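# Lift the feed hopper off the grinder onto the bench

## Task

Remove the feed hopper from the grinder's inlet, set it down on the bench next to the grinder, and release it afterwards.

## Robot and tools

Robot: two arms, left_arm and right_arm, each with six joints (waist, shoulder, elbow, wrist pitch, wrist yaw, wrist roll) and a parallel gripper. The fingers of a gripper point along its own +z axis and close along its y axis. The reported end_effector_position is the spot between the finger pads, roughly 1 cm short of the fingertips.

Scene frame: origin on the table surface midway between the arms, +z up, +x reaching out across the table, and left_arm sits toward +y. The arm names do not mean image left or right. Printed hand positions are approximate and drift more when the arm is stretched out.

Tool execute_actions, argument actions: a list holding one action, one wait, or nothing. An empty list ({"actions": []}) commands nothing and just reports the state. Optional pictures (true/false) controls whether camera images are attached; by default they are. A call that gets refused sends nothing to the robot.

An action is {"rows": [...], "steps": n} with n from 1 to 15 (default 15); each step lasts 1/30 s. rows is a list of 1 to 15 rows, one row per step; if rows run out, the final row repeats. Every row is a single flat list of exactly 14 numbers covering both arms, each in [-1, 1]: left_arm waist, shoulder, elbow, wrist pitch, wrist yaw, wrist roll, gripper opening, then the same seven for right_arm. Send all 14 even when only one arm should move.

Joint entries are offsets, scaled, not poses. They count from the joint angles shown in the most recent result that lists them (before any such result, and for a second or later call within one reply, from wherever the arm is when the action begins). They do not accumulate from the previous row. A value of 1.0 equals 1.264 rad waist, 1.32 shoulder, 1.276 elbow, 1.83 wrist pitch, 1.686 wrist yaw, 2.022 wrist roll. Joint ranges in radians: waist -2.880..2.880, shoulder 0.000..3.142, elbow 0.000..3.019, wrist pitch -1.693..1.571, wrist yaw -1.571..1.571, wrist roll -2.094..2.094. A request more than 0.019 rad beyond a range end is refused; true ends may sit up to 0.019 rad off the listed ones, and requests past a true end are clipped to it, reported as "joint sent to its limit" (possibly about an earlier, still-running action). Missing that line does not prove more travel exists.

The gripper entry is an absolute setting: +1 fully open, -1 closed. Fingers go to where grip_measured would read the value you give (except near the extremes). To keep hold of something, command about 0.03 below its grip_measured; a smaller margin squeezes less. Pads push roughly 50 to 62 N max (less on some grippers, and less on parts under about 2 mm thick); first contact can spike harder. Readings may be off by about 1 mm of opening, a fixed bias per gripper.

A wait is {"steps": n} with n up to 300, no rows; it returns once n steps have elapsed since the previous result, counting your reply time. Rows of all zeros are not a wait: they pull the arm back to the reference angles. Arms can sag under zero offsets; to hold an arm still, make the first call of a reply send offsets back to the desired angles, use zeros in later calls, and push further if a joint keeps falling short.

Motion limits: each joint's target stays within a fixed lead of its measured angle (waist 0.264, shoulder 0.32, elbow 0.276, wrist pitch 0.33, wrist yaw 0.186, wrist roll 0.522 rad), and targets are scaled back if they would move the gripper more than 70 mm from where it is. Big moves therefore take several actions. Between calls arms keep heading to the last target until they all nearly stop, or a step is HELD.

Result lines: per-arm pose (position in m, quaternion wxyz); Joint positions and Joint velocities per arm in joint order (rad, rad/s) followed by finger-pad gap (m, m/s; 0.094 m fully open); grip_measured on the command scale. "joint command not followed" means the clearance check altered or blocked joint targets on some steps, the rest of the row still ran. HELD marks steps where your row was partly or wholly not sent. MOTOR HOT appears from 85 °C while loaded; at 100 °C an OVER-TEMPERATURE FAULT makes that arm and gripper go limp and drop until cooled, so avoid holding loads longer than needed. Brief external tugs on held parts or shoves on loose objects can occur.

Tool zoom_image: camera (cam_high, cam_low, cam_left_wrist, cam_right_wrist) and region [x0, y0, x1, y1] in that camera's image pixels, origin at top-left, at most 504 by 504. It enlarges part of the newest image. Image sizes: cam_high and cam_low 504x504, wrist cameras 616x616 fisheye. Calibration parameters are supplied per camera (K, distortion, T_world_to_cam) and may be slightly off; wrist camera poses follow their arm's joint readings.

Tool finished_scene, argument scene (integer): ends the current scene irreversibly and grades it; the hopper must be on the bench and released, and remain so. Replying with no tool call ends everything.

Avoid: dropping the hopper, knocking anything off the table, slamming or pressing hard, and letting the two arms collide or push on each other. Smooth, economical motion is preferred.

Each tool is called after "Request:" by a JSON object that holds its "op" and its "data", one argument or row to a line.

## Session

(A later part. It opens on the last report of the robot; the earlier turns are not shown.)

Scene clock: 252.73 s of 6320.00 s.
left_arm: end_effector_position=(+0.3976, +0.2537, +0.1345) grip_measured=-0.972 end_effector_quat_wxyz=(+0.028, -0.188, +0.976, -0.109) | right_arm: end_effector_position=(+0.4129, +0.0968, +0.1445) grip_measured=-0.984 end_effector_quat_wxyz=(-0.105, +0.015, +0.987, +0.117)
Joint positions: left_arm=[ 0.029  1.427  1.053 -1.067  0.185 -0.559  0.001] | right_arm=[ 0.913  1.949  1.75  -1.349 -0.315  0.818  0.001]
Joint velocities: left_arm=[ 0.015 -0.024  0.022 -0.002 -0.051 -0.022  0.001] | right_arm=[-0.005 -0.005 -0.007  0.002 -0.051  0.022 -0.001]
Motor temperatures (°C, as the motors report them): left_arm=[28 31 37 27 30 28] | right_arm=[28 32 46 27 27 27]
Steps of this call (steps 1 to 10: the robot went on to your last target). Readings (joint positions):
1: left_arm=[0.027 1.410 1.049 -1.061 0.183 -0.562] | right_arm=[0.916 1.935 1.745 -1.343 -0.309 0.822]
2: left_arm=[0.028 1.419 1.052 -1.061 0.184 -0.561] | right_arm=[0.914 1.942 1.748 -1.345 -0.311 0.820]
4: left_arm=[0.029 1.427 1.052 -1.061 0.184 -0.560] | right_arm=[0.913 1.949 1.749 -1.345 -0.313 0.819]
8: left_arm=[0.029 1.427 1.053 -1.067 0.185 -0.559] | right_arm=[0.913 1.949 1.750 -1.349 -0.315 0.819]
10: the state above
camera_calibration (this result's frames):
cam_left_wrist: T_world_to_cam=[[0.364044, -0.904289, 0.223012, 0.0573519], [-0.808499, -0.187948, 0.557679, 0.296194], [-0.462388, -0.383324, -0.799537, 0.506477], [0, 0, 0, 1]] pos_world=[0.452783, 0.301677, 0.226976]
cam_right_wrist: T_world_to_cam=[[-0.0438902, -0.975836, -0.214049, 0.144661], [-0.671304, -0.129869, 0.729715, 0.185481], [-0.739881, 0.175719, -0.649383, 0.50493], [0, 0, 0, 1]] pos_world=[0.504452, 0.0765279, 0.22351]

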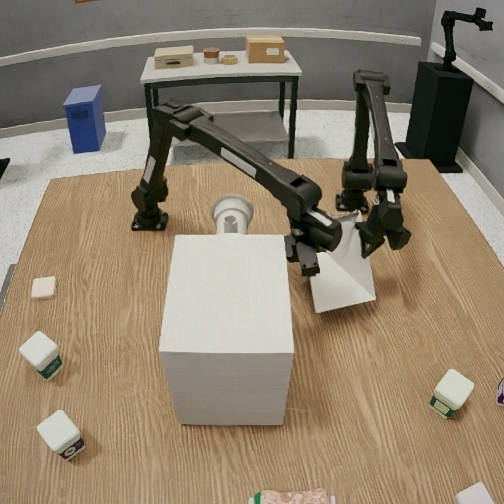

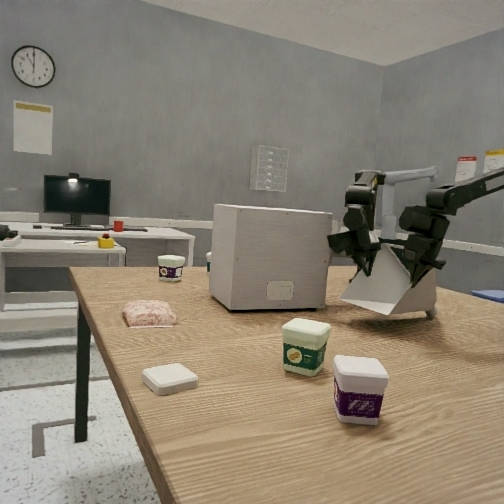

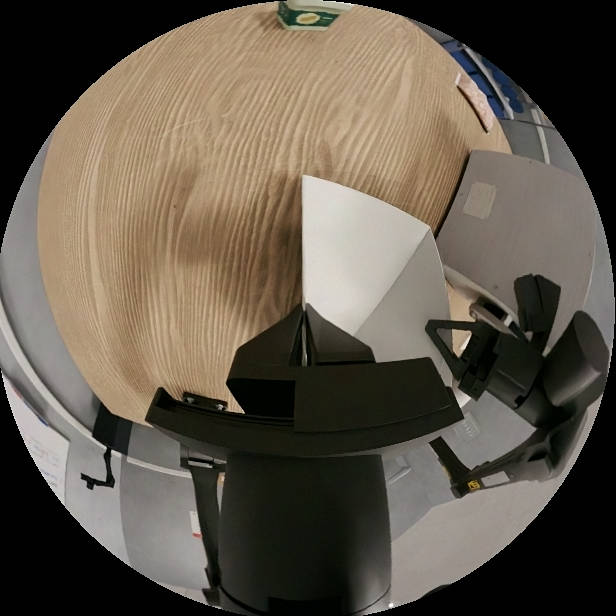

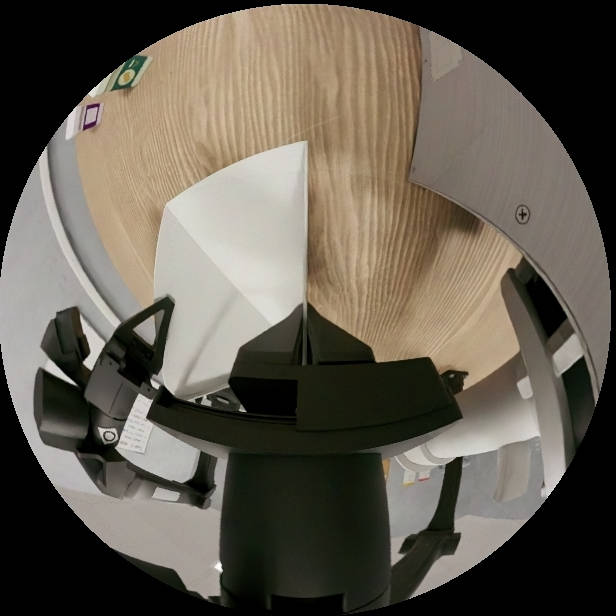

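Request:
{"op": "execute_actions", "data": {
  "actions": [
    {"rows":[
[0.0047,-0.0063,0.0564,-0.0068,0.0056,0.0065,-1,-0.0019,-0.0036,0.0731,-0.0094,-0.0033,-0.0047,-1],
[0.0058,-0.0005,0.059,-0.0082,0.007,0.0072,-1,-0.0033,0.0016,0.0775,-0.0122,-0.0056,-0.0058,-1],
[0.0072,0.0064,0.062,-0.0099,0.0087,0.0081,-1,-0.0051,0.0079,0.0827,-0.0156,-0.0082,-0.0071,-1],
[0.0088,0.0145,0.0656,-0.0119,0.0107,0.0092,-1,-0.0072,0.0153,0.0888,-0.0195,-0.0113,-0.0087,-1],
[0.0106,0.0238,0.0697,-0.0141,0.013,0.0104,-1,-0.0095,0.0237,0.0957,-0.024,-0.0149,-0.0105,-1],
[0.0125,0.0331,0.0737,-0.0163,0.0152,0.0117,-1,-0.0118,0.0322,0.1027,-0.0285,-0.0185,-0.0123,-1],
[0.0143,0.0424,0.0778,-0.0186,0.0175,0.0129,-1,-0.0142,0.0406,0.1097,-0.033,-0.022,-0.014,-1],
[0.0161,0.0516,0.0819,-0.0208,0.0198,0.0141,-1,-0.0165,0.049,0.1166,-0.0375,-0.0256,-0.0158,-1],
[0.018,0.0609,0.0859,-0.023,0.0221,0.0153,-1,-0.0189,0.0574,0.1236,-0.042,-0.0291,-0.0176,-1],
[0.0198,0.0702,0.09,-0.0253,0.0244,0.0166,-1,-0.0212,0.0659,0.1305,-0.0465,-0.0327,-0.0194,-1],
[0.0216,0.0794,0.0941,-0.0275,0.0266,0.0178,-1,-0.0236,0.0743,0.1375,-0.0511,-0.0363,-0.0212,-1],
[0.0232,0.0876,0.0977,-0.0294,0.0286,0.0189,-1,-0.0256,0.0817,0.1436,-0.055,-0.0394,-0.0227,-1],
[0.0248,0.0957,0.1012,-0.0314,0.0306,0.0199,-1,-0.0277,0.089,0.1497,-0.0589,-0.0425,-0.0243,-1],
[0.026,0.1015,0.1038,-0.0328,0.0321,0.0207,-1,-0.0291,0.0943,0.154,-0.0617,-0.0447,-0.0254,-1],
[0.0269,0.1061,0.1058,-0.0339,0.0332,0.0213,-1,-0.0303,0.0985,0.1575,-0.064,-0.0465,-0.0263,-1]
],"steps":15}
  ],
  "pictures": false
}}

Request:
{"op": "execute_actions", "data": {
  "actions": [
    {"steps":10}
  ]
}}

Request:
{"op": "zoom_image", "data": {
  "camera": "cam_low",
  "region": [320, 210, 480, 370]
}}

Scene clock: 256.40 s of 6320.00 s.
left_arm: end_effector_position=(+0.4102, +0.2564, +0.1059) grip_measured=-0.972 end_effector_quat_wxyz=(-0.029, -0.195, +0.974, -0.111) | right_arm: end_effector_position=(+0.4260, +0.1000, +0.1177) grip_measured=-0.984 end_effector_quat_wxyz=(-0.162, +0.021, +0.981, +0.106)
Joint positions: left_arm=[ 0.057  1.553  1.111 -1.11   0.228 -0.536  0.001] | right_arm=[ 0.884  2.066  1.851 -1.443 -0.381  0.782  0.001]
Joint velocities: left_arm=[ 0.015  0.327  0.139 -0.042  0.125  0.066  0.001] | right_arm=[-0.093  0.288  0.183 -0.173 -0.095 -0.139 -0.001]
Motor temperatures (°C, as the motors report them): left_arm=[28 32 37 27 30 28] | right_arm=[28 32 47 27 27 27]
Steps of this call (steps 1 to 30: the robot went on to your last target; steps 31 to 90: nothing new was sent; then 0.17 s passed at rest; steps 91 to 105: all 15 steps of this action). Readings (joint positions):
91: left_arm=[0.029 1.427 1.053 -1.067 0.185 -0.559] | right_arm=[0.913 1.949 1.750 -1.350 -0.315 0.818]
92: left_arm=[0.029 1.427 1.053 -1.067 0.186 -0.558] | right_arm=[0.913 1.949 1.750 -1.351 -0.316 0.818]
94: left_arm=[0.030 1.429 1.055 -1.072 0.189 -0.557] | right_arm=[0.913 1.952 1.756 -1.360 -0.319 0.817]
98: left_arm=[0.041 1.455 1.070 -1.091 0.202 -0.550] | right_arm=[0.909 1.980 1.789 -1.391 -0.333 0.807]
105: the state above

Scene clock: 256.73 s of 6320.00 s.
left_arm: end_effector_position=(+0.4114, +0.2562, +0.0987) grip_measured=-0.972 end_effector_quat_wxyz=(-0.039, -0.195, +0.974, -0.109) | right_arm: end_effector_position=(+0.4279, +0.0993, +0.1104) grip_measured=-0.984 end_effector_quat_wxyz=(-0.171, +0.023, +0.980, +0.103)
Joint positions: left_arm=[ 0.058  1.577  1.119 -1.116  0.232 -0.532  0.001] | right_arm=[ 0.879  2.085  1.861 -1.453 -0.389  0.777  0.001]
Joint velocities: left_arm=[ 0.015  0.015 -0.012 -0.002  0.007  0.037  0.   ] | right_arm=[ 0.005 -0.005  0.007 -0.012 -0.051 -0.066 -0.   ]
Motor temperatures (°C, as the motors report them): left_arm=[28 32 37 27 30 28] | right_arm=[28 32 47 27 27 27]
Steps of this call (steps 1 to 10: the robot went on to your last target). Readings (joint positions):
1: left_arm=[0.057 1.563 1.116 -1.111 0.230 -0.534] | right_arm=[0.882 2.074 1.856 -1.447 -0.385 0.780]
2: left_arm=[0.058 1.571 1.118 -1.111 0.231 -0.533] | right_arm=[0.880 2.080 1.859 -1.449 -0.387 0.779]
4: left_arm=[0.058 1.577 1.119 -1.112 0.231 -0.533] | right_arm=[0.879 2.085 1.860 -1.450 -0.388 0.778]
8: left_arm=[0.058 1.577 1.119 -1.116 0.232 -0.532] | right_arm=[0.879 2.085 1.861 -1.453 -0.389 0.778]
10: the state above
camera_calibration (this result's frames):
cam_left_wrist: T_world_to_cam=[[0.391749, -0.898964, 0.195949, 0.0524523], [-0.727419, -0.172209, 0.664234, 0.27987], [-0.563378, -0.402749, -0.721386, 0.523999], [0, 0, 0, 1]] pos_world=[0.478244, 0.306389, 0.181829]
cam_right_wrist: T_world_to_cam=[[-0.068601, -0.980894, -0.182044, 0.148049], [-0.566751, -0.111853, 0.816261, 0.164583], [-0.821028, 0.15917, -0.548249, 0.518614], [0, 0, 0, 1]] pos_world=[0.529231, 0.0810815, 0.176938]

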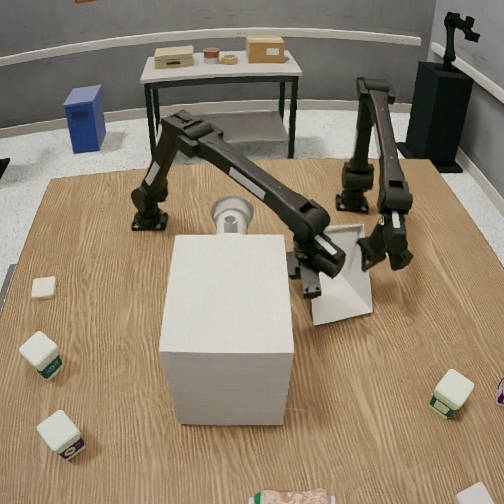

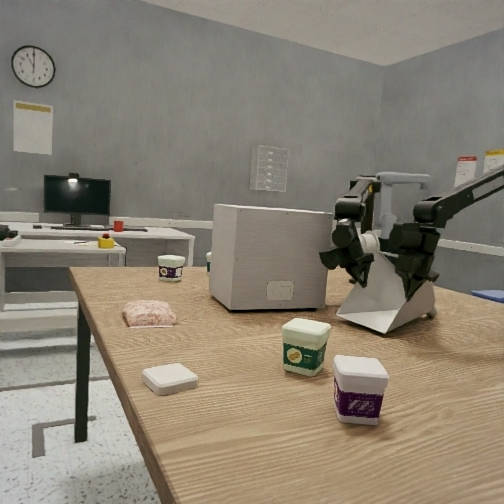

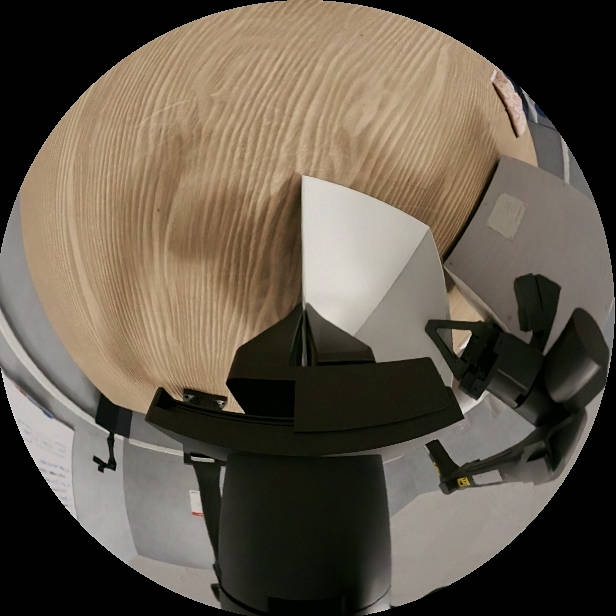

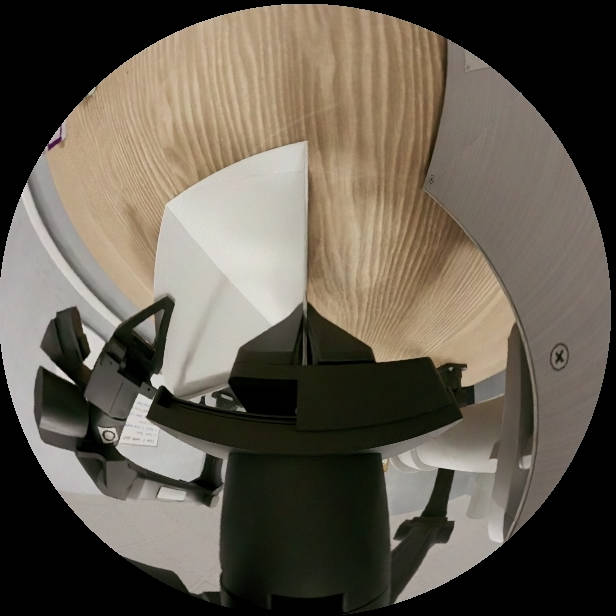

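Region (320, 210, 480, 370) of cam_low's 504x504 image, scaled by 3.150, with more detail than that image has.

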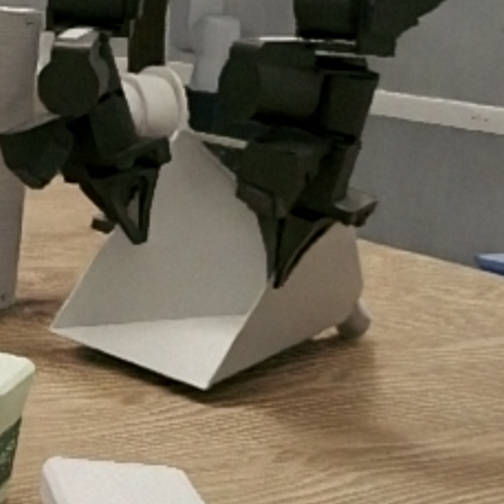

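Request:
{"op": "execute_actions", "data": {
  "actions": [
    {"rows":[
[0.0046,-0.0049,0.0553,-0.0066,0.0056,0.0063,-1,-0.0036,-0.002,0.0726,-0.0091,-0.003,-0.0065,-1],
[0.0051,-0.0022,0.0565,-0.0073,0.0063,0.0066,-1,-0.0043,0.0005,0.0747,-0.0104,-0.0041,-0.007,-1],
[0.0057,0.0009,0.0579,-0.008,0.007,0.007,-1,-0.005,0.0033,0.077,-0.012,-0.0053,-0.0075,-1],
[0.0064,0.004,0.0593,-0.0087,0.0077,0.0074,-1,-0.0057,0.006,0.0793,-0.0135,-0.0064,-0.008,-1],
[0.007,0.007,0.0608,-0.0094,0.0084,0.0077,-1,-0.0064,0.0088,0.0817,-0.015,-0.0076,-0.0086,-1],
[0.0076,0.01,0.0622,-0.0102,0.0092,0.0081,-1,-0.0072,0.0116,0.084,-0.0165,-0.0088,-0.0091,-1],
[0.0083,0.0131,0.0636,-0.0109,0.0099,0.0084,-1,-0.0079,0.0144,0.0864,-0.0181,-0.0099,-0.0097,-1],
[0.0089,0.0162,0.065,-0.0116,0.0106,0.0088,-1,-0.0086,0.0172,0.0887,-0.0196,-0.0111,-0.0102,-1],
[0.0095,0.0189,0.0662,-0.0122,0.0112,0.0091,-1,-0.0092,0.0197,0.0908,-0.021,-0.0121,-0.0107,-1],
[0.01,0.0216,0.0675,-0.0129,0.0119,0.0094,-1,-0.0099,0.0222,0.0929,-0.0223,-0.0132,-0.0112,-1],
[0.0105,0.024,0.0686,-0.0134,0.0124,0.0097,-1,-0.0104,0.0243,0.0947,-0.0235,-0.0141,-0.0116,-1],
[0.011,0.0264,0.0697,-0.014,0.013,0.01,-1,-0.011,0.0265,0.0965,-0.0247,-0.015,-0.012,-1]
],"steps":15}
  ],
  "pictures": false
}}

Request:
{"op": "execute_actions", "data": {
  "actions": [
    {"steps":8}
  ]
}}

Request:
{"op": "zoom_image", "data": {
  "camera": "cam_low",
  "region": [320, 240, 460, 380]
}}

Scene clock: 259.50 s of 6320.00 s.
left_arm: end_effector_position=(+0.4136, +0.2579, +0.0909) grip_measured=-0.972 end_effector_quat_wxyz=(-0.055, -0.199, +0.972, -0.110) | right_arm: end_effector_position=(+0.4303, +0.1016, +0.1041) grip_measured=-0.984 end_effector_quat_wxyz=(-0.185, +0.023, +0.977, +0.100)
Joint positions: left_arm=[ 0.067  1.609  1.134 -1.13   0.244 -0.527  0.001] | right_arm=[ 0.876  2.118  1.895 -1.482 -0.403  0.767  0.001]
Joint velocities: left_arm=[-0.005  0.063  0.027 -0.002  0.051 -0.007 -0.001] | right_arm=[-0.024  0.054 -0.002 -0.002 -0.051  0.007 -0.   ]
Motor temperatures (°C, as the motors report them): left_arm=[28 32 37 27 30 28] | right_arm=[28 32 48 27 27 27]
Steps of this call (steps 1 to 30: the robot went on to your last target; steps 31 to 68: nothing new was sent; steps 69 to 83: all 15 steps of this action). Readings (joint positions):
69: left_arm=[0.058 1.577 1.119 -1.116 0.232 -0.532] | right_arm=[0.879 2.085 1.861 -1.453 -0.389 0.777]
70: left_arm=[0.058 1.577 1.119 -1.116 0.232 -0.532] | right_arm=[0.879 2.085 1.862 -1.454 -0.389 0.777]
72: left_arm=[0.058 1.577 1.120 -1.117 0.233 -0.532] | right_arm=[0.879 2.086 1.864 -1.458 -0.390 0.777]
76: left_arm=[0.061 1.583 1.124 -1.124 0.237 -0.530] | right_arm=[0.879 2.095 1.875 -1.469 -0.394 0.773]
83: the state above

Scene clock: 259.77 s of 6320.00 s.
left_arm: end_effector_position=(+0.4138, +0.2577, +0.0904) grip_measured=-0.972 end_effector_quat_wxyz=(-0.056, -0.199, +0.972, -0.110) | right_arm: end_effector_position=(+0.4303, +0.1011, +0.1036) grip_measured=-0.984 end_effector_quat_wxyz=(-0.186, +0.024, +0.977, +0.100)
Joint positions: left_arm=[ 0.067  1.611  1.135 -1.131  0.245 -0.526  0.001] | right_arm=[ 0.875  2.119  1.895 -1.484 -0.405  0.766  0.001]
Joint velocities: left_arm=[-0.015 -0.015 -0.002  0.002  0.037  0.022  0.   ] | right_arm=[-0.015  0.015 -0.002  0.007  0.022 -0.022  0.   ]
Motor temperatures (°C, as the motors report them): left_arm=[28 32 37 27 30 28] | right_arm=[28 32 48 27 27 27]
Steps of this call (steps 1 to 8: the robot went on to your last target). Readings (joint positions):
1: left_arm=[0.067 1.611 1.135 -1.130 0.244 -0.526] | right_arm=[0.875 2.119 1.895 -1.483 -0.404 0.767]
2: left_arm=[0.067 1.611 1.135 -1.130 0.245 -0.526] | right_arm=[0.875 2.119 1.895 -1.483 -0.404 0.766]
4: left_arm=[0.067 1.611 1.135 -1.131 0.245 -0.526] | right_arm=[0.875 2.119 1.895 -1.484 -0.405 0.766]
8: the state above
camera_calibration (this result's frames):
cam_left_wrist: T_world_to_cam=[[0.400962, -0.895949, 0.191064, 0.050331], [-0.704446, -0.168213, 0.689536, 0.274511], [-0.585649, -0.411072, -0.698595, 0.529204], [0, 0, 0, 1]] pos_world=[0.483126, 0.308812, 0.170797]
cam_right_wrist: T_world_to_cam=[[-0.0702152, -0.982232, -0.17404, 0.148766], [-0.540626, -0.109155, 0.834151, 0.158428], [-0.838327, 0.152661, -0.523356, 0.522115], [0, 0, 0, 1]] pos_world=[0.533799, 0.0837096, 0.166991]

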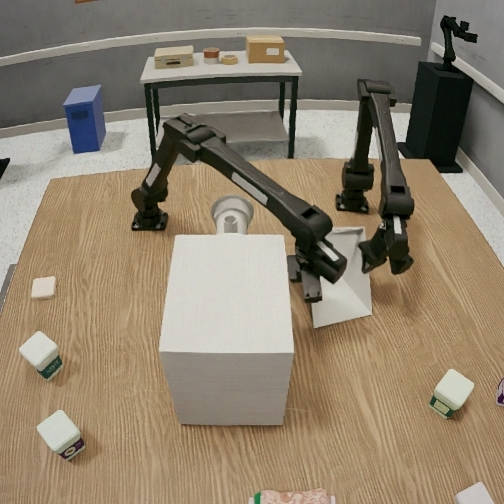

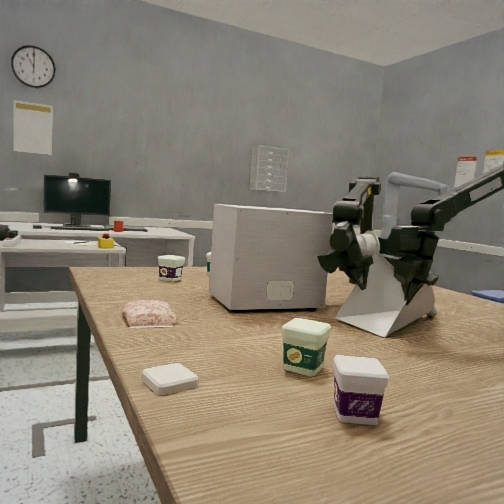

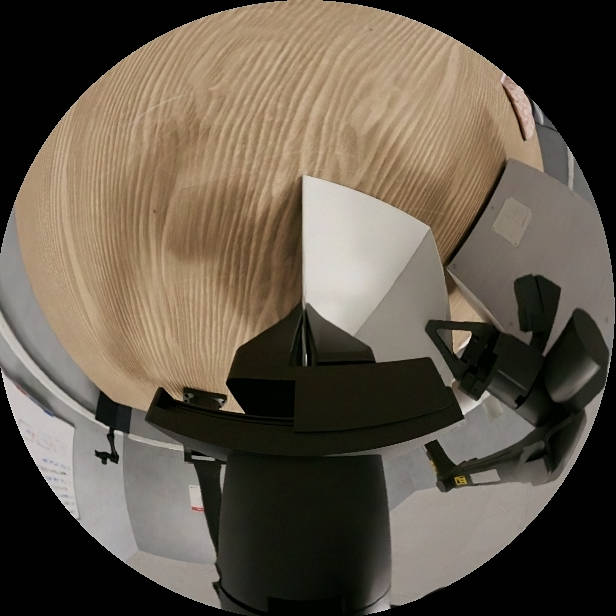

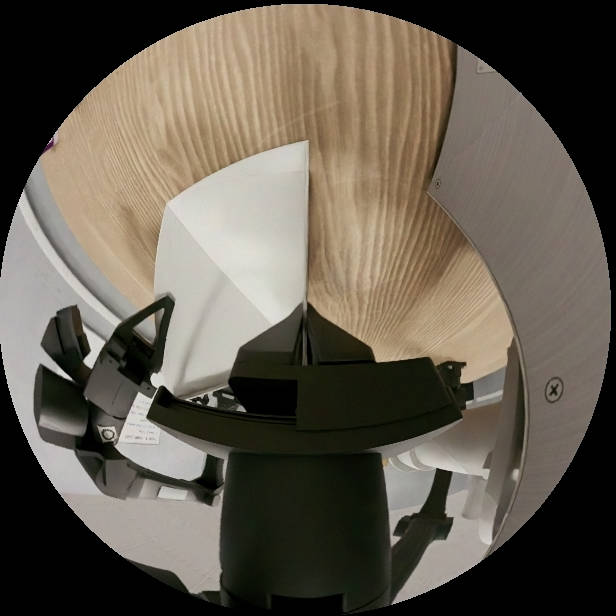

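Region (320, 240, 460, 380) of cam_low's 504x504 image, scaled by 3.600, with more detail than that image has.

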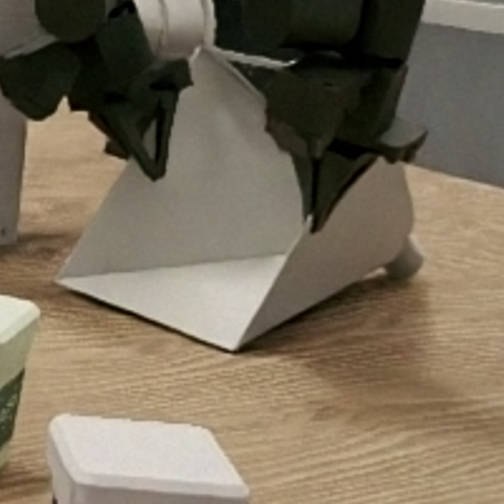

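Request:
{"op": "execute_actions", "data": {
  "actions": [
    {"rows":[
[0.003,0.001,0.052,-0.004,0.003,0.004,-1,-0.003,0.0,0.066,-0.005,-0.002,-0.004,-1],
[0.003,0.001,0.048,-0.004,0.003,0.004,-1,-0.003,0.001,0.060,-0.005,-0.002,-0.004,-1],
[0.002,0.001,0.044,-0.003,0.002,0.003,-1,-0.002,0.002,0.054,-0.004,-0.002,-0.003,-1],
[0.002,0.002,0.040,-0.003,0.002,0.003,-1,-0.002,0.003,0.048,-0.004,-0.001,-0.003,-1],
[0.002,0.002,0.036,-0.002,0.002,0.002,-1,-0.002,0.004,0.042,-0.003,-0.001,-0.002,-1],
[0.001,0.002,0.032,-0.002,0.001,0.002,-1,-0.001,0.004,0.036,-0.002,-0.001,-0.002,-1],
[0.001,0.003,0.028,-0.001,0.001,0.001,-1,-0.001,0.005,0.030,-0.001,-0.001,-0.001,-1],
[0.001,0.003,0.024,-0.001,0.001,0.001,-1,-0.001,0.005,0.024,-0.001,0,-0.001,-1],
[0,0.003,0.020,0,0,0,-1,0,0.005,0.019,0,0,0,-1],
[0,0.003,0.016,0,0,0,-1,0,0.005,0.014,0,0,0,-1],
[0,0.003,0.013,0,0,0,-1,0,0.005,0.010,0,0,0,-1],
[0,0.003,0.010,0,0,0,-1,0,0.005,0.006,0,0,0,-1]
],"steps":15}
  ]
}}

Request:
{"op": "zoom_image", "data": {
  "camera": "cam_low",
  "region": [320, 240, 460, 380]
}}

Scene clock: 261.77 s of 6320.00 s.
left_arm: end_effector_position=(+0.4138, +0.2577, +0.0904) grip_measured=-0.972 end_effector_quat_wxyz=(-0.056, -0.199, +0.972, -0.110) | right_arm: end_effector_position=(+0.4305, +0.1010, +0.1035) grip_measured=-0.984 end_effector_quat_wxyz=(-0.186, +0.023, +0.977, +0.099)
Joint positions: left_arm=[ 0.067  1.611  1.135 -1.131  0.245 -0.526  0.001] | right_arm=[ 0.875  2.119  1.895 -1.484 -0.403  0.766  0.001]
Joint velocities: left_arm=[-0.015 -0.034 -0.007 -0.027 -0.022 -0.022 -0.002] | right_arm=[-0.015 -0.005 -0.007  0.012 -0.037  0.066  0.001]
Motor temperatures (°C, as the motors report them): left_arm=[28 32 37 27 30 28] | right_arm=[28 32 48 27 27 27]
Steps of this call (steps 1 to 15: the robot went on to your last target; steps 16 to 45: nothing new was sent; steps 46 to 60: all 15 steps of this action). Readings (joint positions):
46: left_arm=[0.067 1.611 1.135 -1.131 0.245 -0.526] | right_arm=[0.875 2.119 1.895 -1.484 -0.404 0.766]
47: left_arm=[0.067 1.611 1.135 -1.131 0.245 -0.526] | right_arm=[0.875 2.119 1.895 -1.484 -0.404 0.766]
49: left_arm=[0.067 1.611 1.135 -1.131 0.245 -0.526] | right_arm=[0.875 2.119 1.895 -1.484 -0.404 0.766]
53: left_arm=[0.067 1.611 1.135 -1.131 0.245 -0.526] | right_arm=[0.875 2.119 1.895 -1.484 -0.403 0.766]
60: the state above
camera_calibration (this result's frames):
cam_left_wrist: T_world_to_cam=[[0.40094, -0.896026, 0.190745, 0.0504455], [-0.704482, -0.168464, 0.689438, 0.274626], [-0.585621, -0.4108, -0.698778, 0.529158], [0, 0, 0, 1]] pos_world=[0.48313, 0.308843, 0.170804]
cam_right_wrist: T_world_to_cam=[[-0.0699276, -0.982388, -0.173276, 0.148436], [-0.541251, -0.108545, 0.833826, 0.158779], [-0.837948, 0.152093, -0.524128, 0.522167], [0, 0, 0, 1]] pos_world=[0.533868, 0.0836386, 0.167009]

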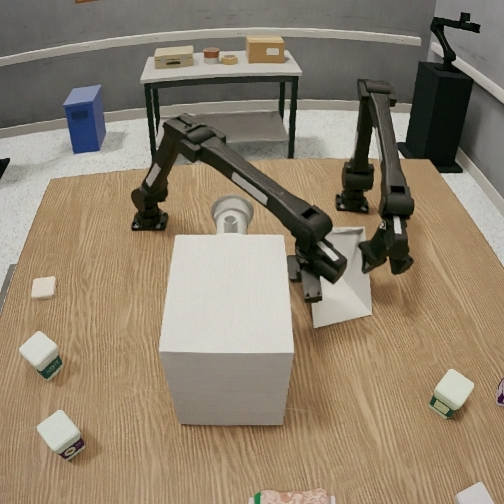

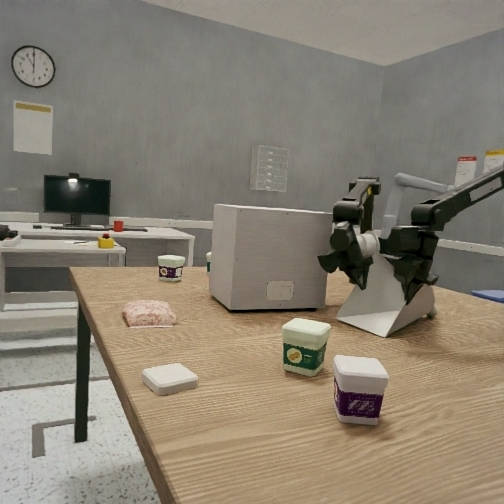

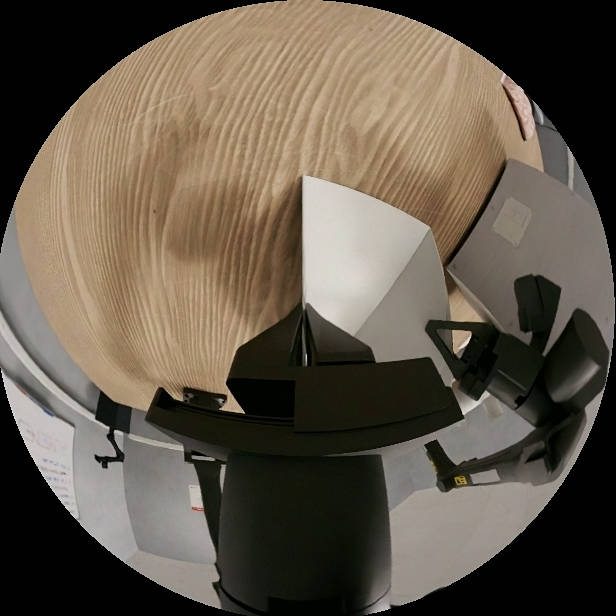

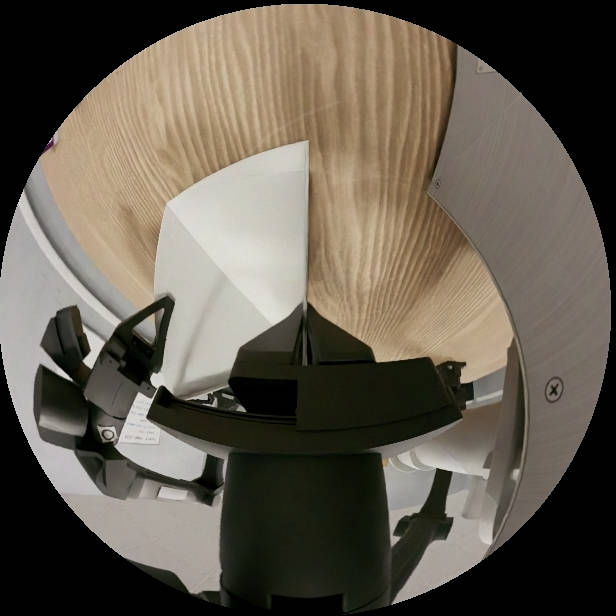

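Region (320, 240, 460, 380) of cam_low's 504x504 image, scaled by 3.600, with more detail than that image has.

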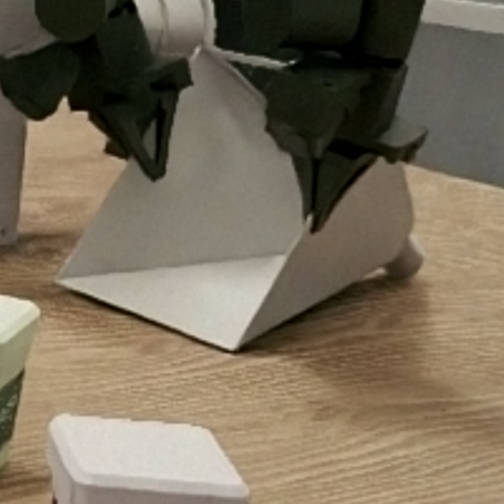

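Request:
{"op": "execute_actions", "data": {
  "actions": [
    {"rows":[
[0,0,0.014,0,0,0,-0.97,0,0,0.012,0,0,0,-0.98],
[0,0,0.016,0,0,0,-0.96,0,0,0.016,0,0,0,-0.97],
[0,0,0.016,0,0,0,-0.95,0,0,0.016,0,0,0,-0.96],
[0,0,0.016,0,0,0,-0.93,0,0,0.016,0,0,0,-0.94],
[0,0,0.016,0,0,0,-0.91,0,0,0.016,0,0,0,-0.92],
[0,0,0.016,0,0,0,-0.88,0,0,0.016,0,0,0,-0.89],
[0,0,0.016,0,0,0,-0.85,0,0,0.016,0,0,0,-0.85],
[0,0,0.016,0,0,0,-0.8,0,0,0.016,0,0,0,-0.8],
[0,0,0.016,0,0,0,-0.75,0,0,0.016,0,0,0,-0.75],
[0,0,0.016,0,0,0,-0.7,0,0,0.016,0,0,0,-0.7],
[0,0,0.016,0,0,0,-0.65,0,0,0.016,0,0,0,-0.65],
[0,0,0.016,0,0,0,-0.6,0,0,0.016,0,0,0,-0.6],
[0,0,0.016,0,0,0,-0.55,0,0,0.016,0,0,0,-0.55],
[0,0,0.016,0,0,0,-0.5,0,0,0.016,0,0,0,-0.5]
],"steps":15}
  ]
}}

Scene clock: 263.40 s of 6320.00 s.
left_arm: end_effector_position=(+0.4138, +0.2581, +0.0903) grip_measured=-0.508 end_effector_quat_wxyz=(-0.056, -0.199, +0.972, -0.109) | right_arm: end_effector_position=(+0.4309, +0.1005, +0.1033) grip_measured=-0.509 end_effector_quat_wxyz=(-0.185, +0.024, +0.977, +0.098)
Joint positions: left_arm=[ 0.067  1.611  1.135 -1.131  0.242 -0.526  0.023] | right_arm=[ 0.874  2.119  1.895 -1.484 -0.401  0.766  0.023]
Joint velocities: left_arm=[-0.005 -0.024 -0.002  0.017 -0.066 -0.007  0.011] | right_arm=[ 0.005 -0.005 -0.012 -0.012 -0.037  0.007  0.012]
Motor temperatures (°C, as the motors report them): left_arm=[28 32 37 27 30 28] | right_arm=[28 33 47 27 27 27]
Steps of this call (steps 1 to 15: the robot went on to your last target; steps 16 to 34: nothing new was sent; steps 35 to 49: all 15 steps of this action). Readings (joint positions):
35: left_arm=[0.067 1.611 1.135 -1.131 0.244 -0.526] | right_arm=[0.875 2.119 1.895 -1.484 -0.403 0.766]
36: left_arm=[0.067 1.611 1.135 -1.131 0.244 -0.526] | right_arm=[0.875 2.119 1.895 -1.484 -0.403 0.766]
38: left_arm=[0.067 1.611 1.135 -1.131 0.242 -0.526] | right_arm=[0.875 2.119 1.895 -1.484 -0.402 0.766]
42: left_arm=[0.067 1.611 1.135 -1.131 0.242 -0.526] | right_arm=[0.874 2.119 1.895 -1.484 -0.401 0.766]
49: the state above
camera_calibration (this result's frames):
cam_left_wrist: T_world_to_cam=[[0.400811, -0.89649, 0.188828, 0.0511318], [-0.704696, -0.169969, 0.68885, 0.275317], [-0.585452, -0.409165, -0.699878, 0.528881], [0, 0, 0, 1]] pos_world=[0.483156, 0.309034, 0.170845]
cam_right_wrist: T_world_to_cam=[[-0.0697289, -0.98267, -0.171747, 0.147795], [-0.54254, -0.10712, 0.833172, 0.15956], [-0.837131, 0.151276, -0.525669, 0.522385], [0, 0, 0, 1]] pos_world=[0.534178, 0.0833015, 0.167044]

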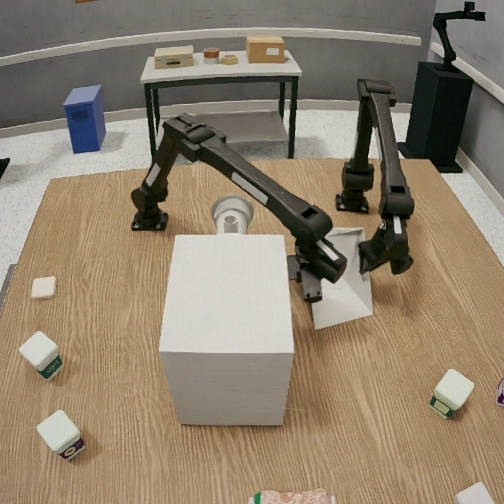

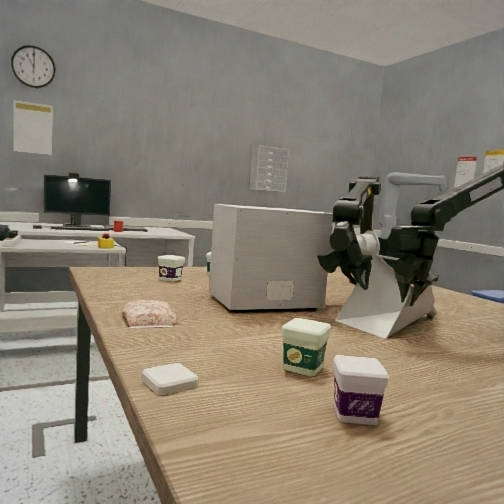

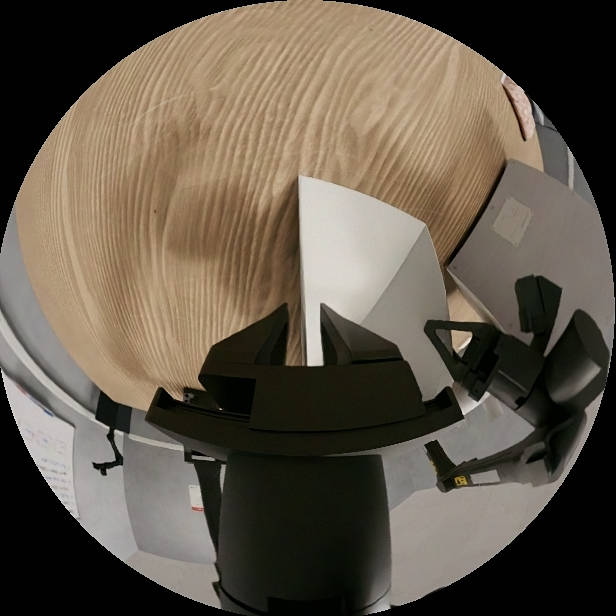

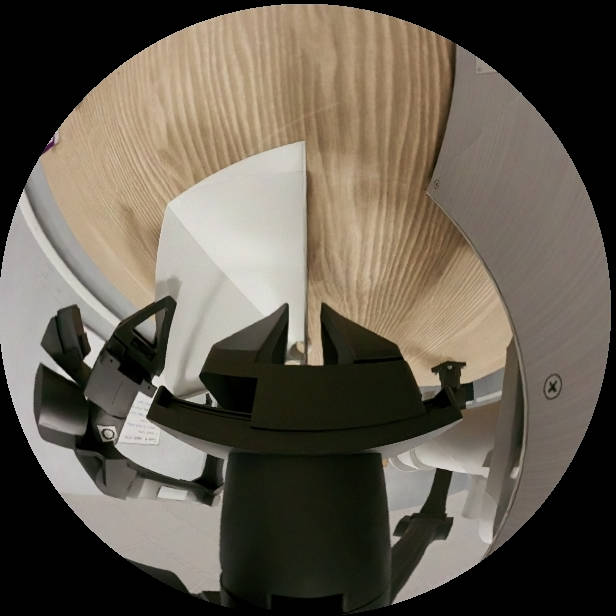

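Request:
{"op": "execute_actions", "data": {
  "actions": [
    {"rows":[
[0.005,-0.010,0.030,-0.010,0,0,-0.45,-0.005,-0.014,0.030,-0.010,0,0,-0.45],
[0.007,-0.017,0.042,-0.018,0,0,-0.4,-0.007,-0.021,0.0425,-0.017,0,0,-0.4],
[0.009,-0.020,0.047,-0.024,0,0,-0.4,-0.0085,-0.0233,0.048,-0.022,0,0,-0.4],
[0.0116,-0.0246,0.053,-0.031,0,0,-0.4,-0.010,-0.026,0.0546,-0.028,0,0,-0.4],
[0.014,-0.0294,0.060,-0.039,0,0,-0.4,-0.012,-0.029,0.062,-0.035,0,0,-0.4],
[0.0166,-0.034,0.067,-0.047,0,0,-0.4,-0.014,-0.032,0.0696,-0.042,0,0,-0.4],
[0.019,-0.039,0.074,-0.055,0,0,-0.4,-0.016,-0.035,0.077,-0.049,0,0,-0.4],
[0.0216,-0.044,0.081,-0.0625,0,0,-0.4,-0.018,-0.038,0.0846,-0.056,0,0,-0.4],
[0.024,-0.0486,0.088,-0.070,0,0,-0.4,-0.020,-0.041,0.092,-0.063,0,0,-0.4],
[0.0267,-0.0534,0.095,-0.078,0,0,-0.4,-0.022,-0.044,0.0995,-0.070,0,0,-0.4],
[0.029,-0.058,0.1016,-0.086,0,0,-0.4,-0.024,-0.047,0.107,-0.077,0,0,-0.4],
[0.0314,-0.0624,0.1077,-0.093,0,0,-0.4,-0.026,-0.050,0.1135,-0.083,0,0,-0.4],
[0.0336,-0.0666,0.1137,-0.100,0,0,-0.4,-0.0278,-0.0526,0.120,-0.089,0,0,-0.4],
[0.035,-0.0696,0.118,-0.105,0,0,-0.4,-0.029,-0.0545,0.1248,-0.0935,0,0,-0.4],
[0.0364,-0.072,0.1215,-0.109,0,0,-0.4,-0.030,-0.056,0.1285,-0.097,0,0,-0.4]
],"steps":15}
  ],
  "pictures": false
}}

Request:
{"op": "execute_actions", "data": {
  "actions": [
    {"steps":8}
  ]
}}

Scene clock: 267.30 s of 6320.00 s.
left_arm: end_effector_position=(+0.4088, +0.2731, +0.1439) grip_measured=-0.402 end_effector_quat_wxyz=(-0.069, -0.216, +0.968, -0.105) | right_arm: end_effector_position=(+0.4338, +0.0884, +0.1703) grip_measured=-0.402 end_effector_quat_wxyz=(-0.184, +0.032, +0.977, +0.100)
Joint positions: left_arm=[ 0.1    1.554  1.218 -1.302  0.242 -0.526  0.028] | right_arm=[ 0.856  2.066  1.985 -1.627 -0.401  0.766  0.028]
Joint velocities: left_arm=[ 0.083 -0.288  0.261 -0.31  -0.081 -0.081 -0.   ] | right_arm=[-0.093 -0.22   0.247 -0.271 -0.037 -0.022  0.001]
Motor temperatures (°C, as the motors report them): left_arm=[28 32 36 27 30 28] | right_arm=[28 33 46 27 27 27]
Steps of this call (steps 1 to 15: the robot went on to your last target; steps 16 to 90: nothing new was sent; then 0.40 s passed at rest; steps 91 to 105: all 15 steps of this action). Readings (joint positions):
91: left_arm=[0.067 1.611 1.135 -1.132 0.242 -0.526] | right_arm=[0.874 2.119 1.895 -1.484 -0.401 0.766]
92: left_arm=[0.067 1.611 1.135 -1.138 0.242 -0.526] | right_arm=[0.874 2.118 1.895 -1.486 -0.401 0.766]
94: left_arm=[0.067 1.611 1.135 -1.157 0.242 -0.526] | right_arm=[0.874 2.115 1.895 -1.499 -0.401 0.766]
98: left_arm=[0.074 1.606 1.151 -1.211 0.242 -0.526] | right_arm=[0.873 2.104 1.913 -1.546 -0.401 0.766]
105: the state above

Scene clock: 267.57 s of 6320.00 s.
left_arm: end_effector_position=(+0.4116, +0.2754, +0.1652) grip_measured=-0.402 end_effector_quat_wxyz=(-0.052, -0.217, +0.968, -0.110) | right_arm: end_effector_position=(+0.4404, +0.0830, +0.1990) grip_measured=-0.402 end_effector_quat_wxyz=(-0.169, +0.035, +0.978, +0.115)
Joint positions: left_arm=[ 0.106  1.522  1.24  -1.322  0.242 -0.526  0.028] | right_arm=[ 0.843  2.033  2.01  -1.644 -0.401  0.766  0.028]
Joint velocities: left_arm=[ 0.005  0.005 -0.012 -0.032 -0.125  0.022  0.   ] | right_arm=[-0.015  0.005  0.002  0.007 -0.037 -0.022 -0.001]
Motor temperatures (°C, as the motors report them): left_arm=[28 32 36 27 30 28] | right_arm=[28 33 46 27 27 27]
Steps of this call (steps 1 to 8: the robot went on to your last target). Readings (joint positions):
1: left_arm=[0.103 1.545 1.226 -1.310 0.242 -0.526] | right_arm=[0.853 2.059 1.993 -1.634 -0.401 0.766]
2: left_arm=[0.105 1.537 1.232 -1.315 0.242 -0.526] | right_arm=[0.850 2.053 1.999 -1.638 -0.401 0.766]
4: left_arm=[0.106 1.526 1.239 -1.319 0.242 -0.526] | right_arm=[0.845 2.041 2.007 -1.643 -0.401 0.766]
8: the state above
camera_calibration (this result's frames):
cam_left_wrist: T_world_to_cam=[[0.435069, -0.879997, 0.190582, 0.0344873], [-0.699827, -0.197313, 0.68652, 0.231076], [-0.566531, -0.432058, -0.70169, 0.585902], [0, 0, 0, 1]] pos_world=[0.47864, 0.329086, 0.24591]
cam_right_wrist: T_world_to_cam=[[-0.0951112, -0.97504, -0.200625, 0.16394], [-0.570826, -0.111692, 0.813439, 0.0998759], [-0.815543, 0.191889, -0.545956, 0.574507], [0, 0, 0, 1]] pos_world=[0.541139, 0.0607615, 0.265303]

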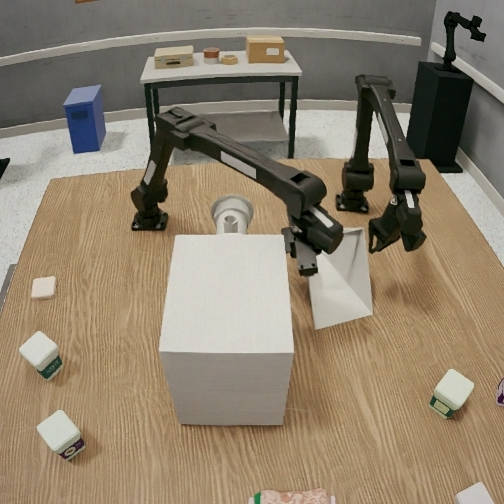

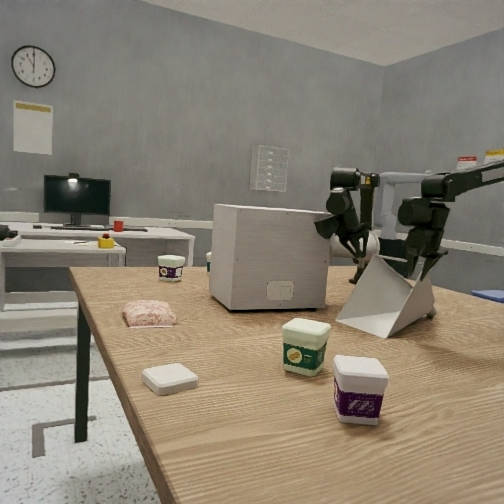

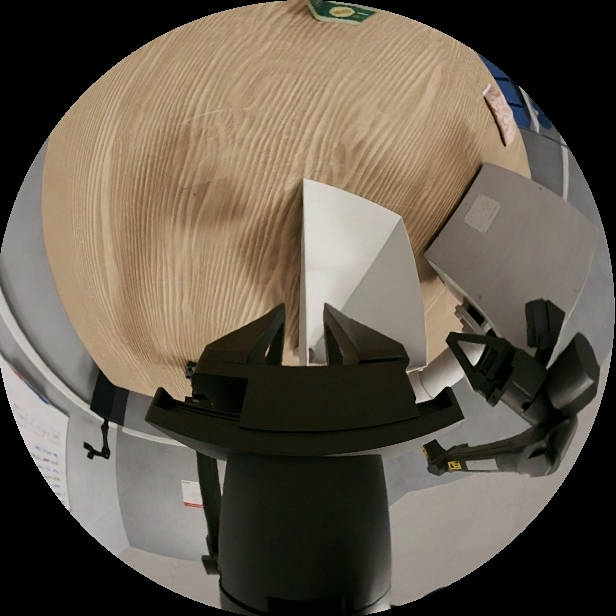

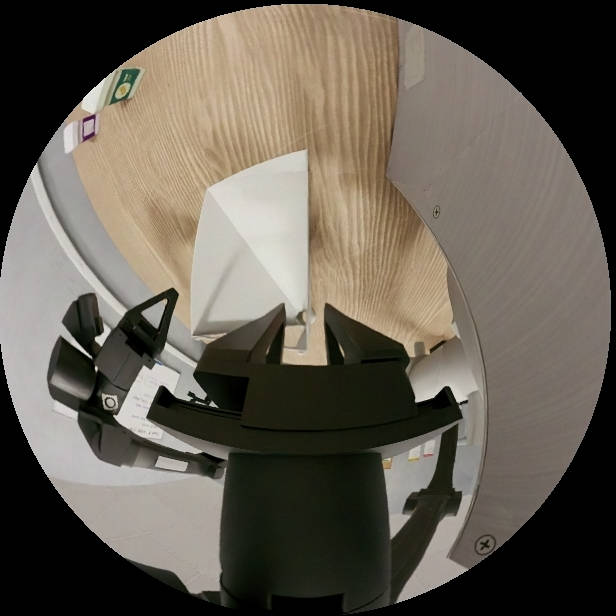

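Hopper rests on the bench and both grippers are clear.

Request:
{"op": "finished_scene", "data": {
  "scene": 1
}}

The scene is finished: the task was done.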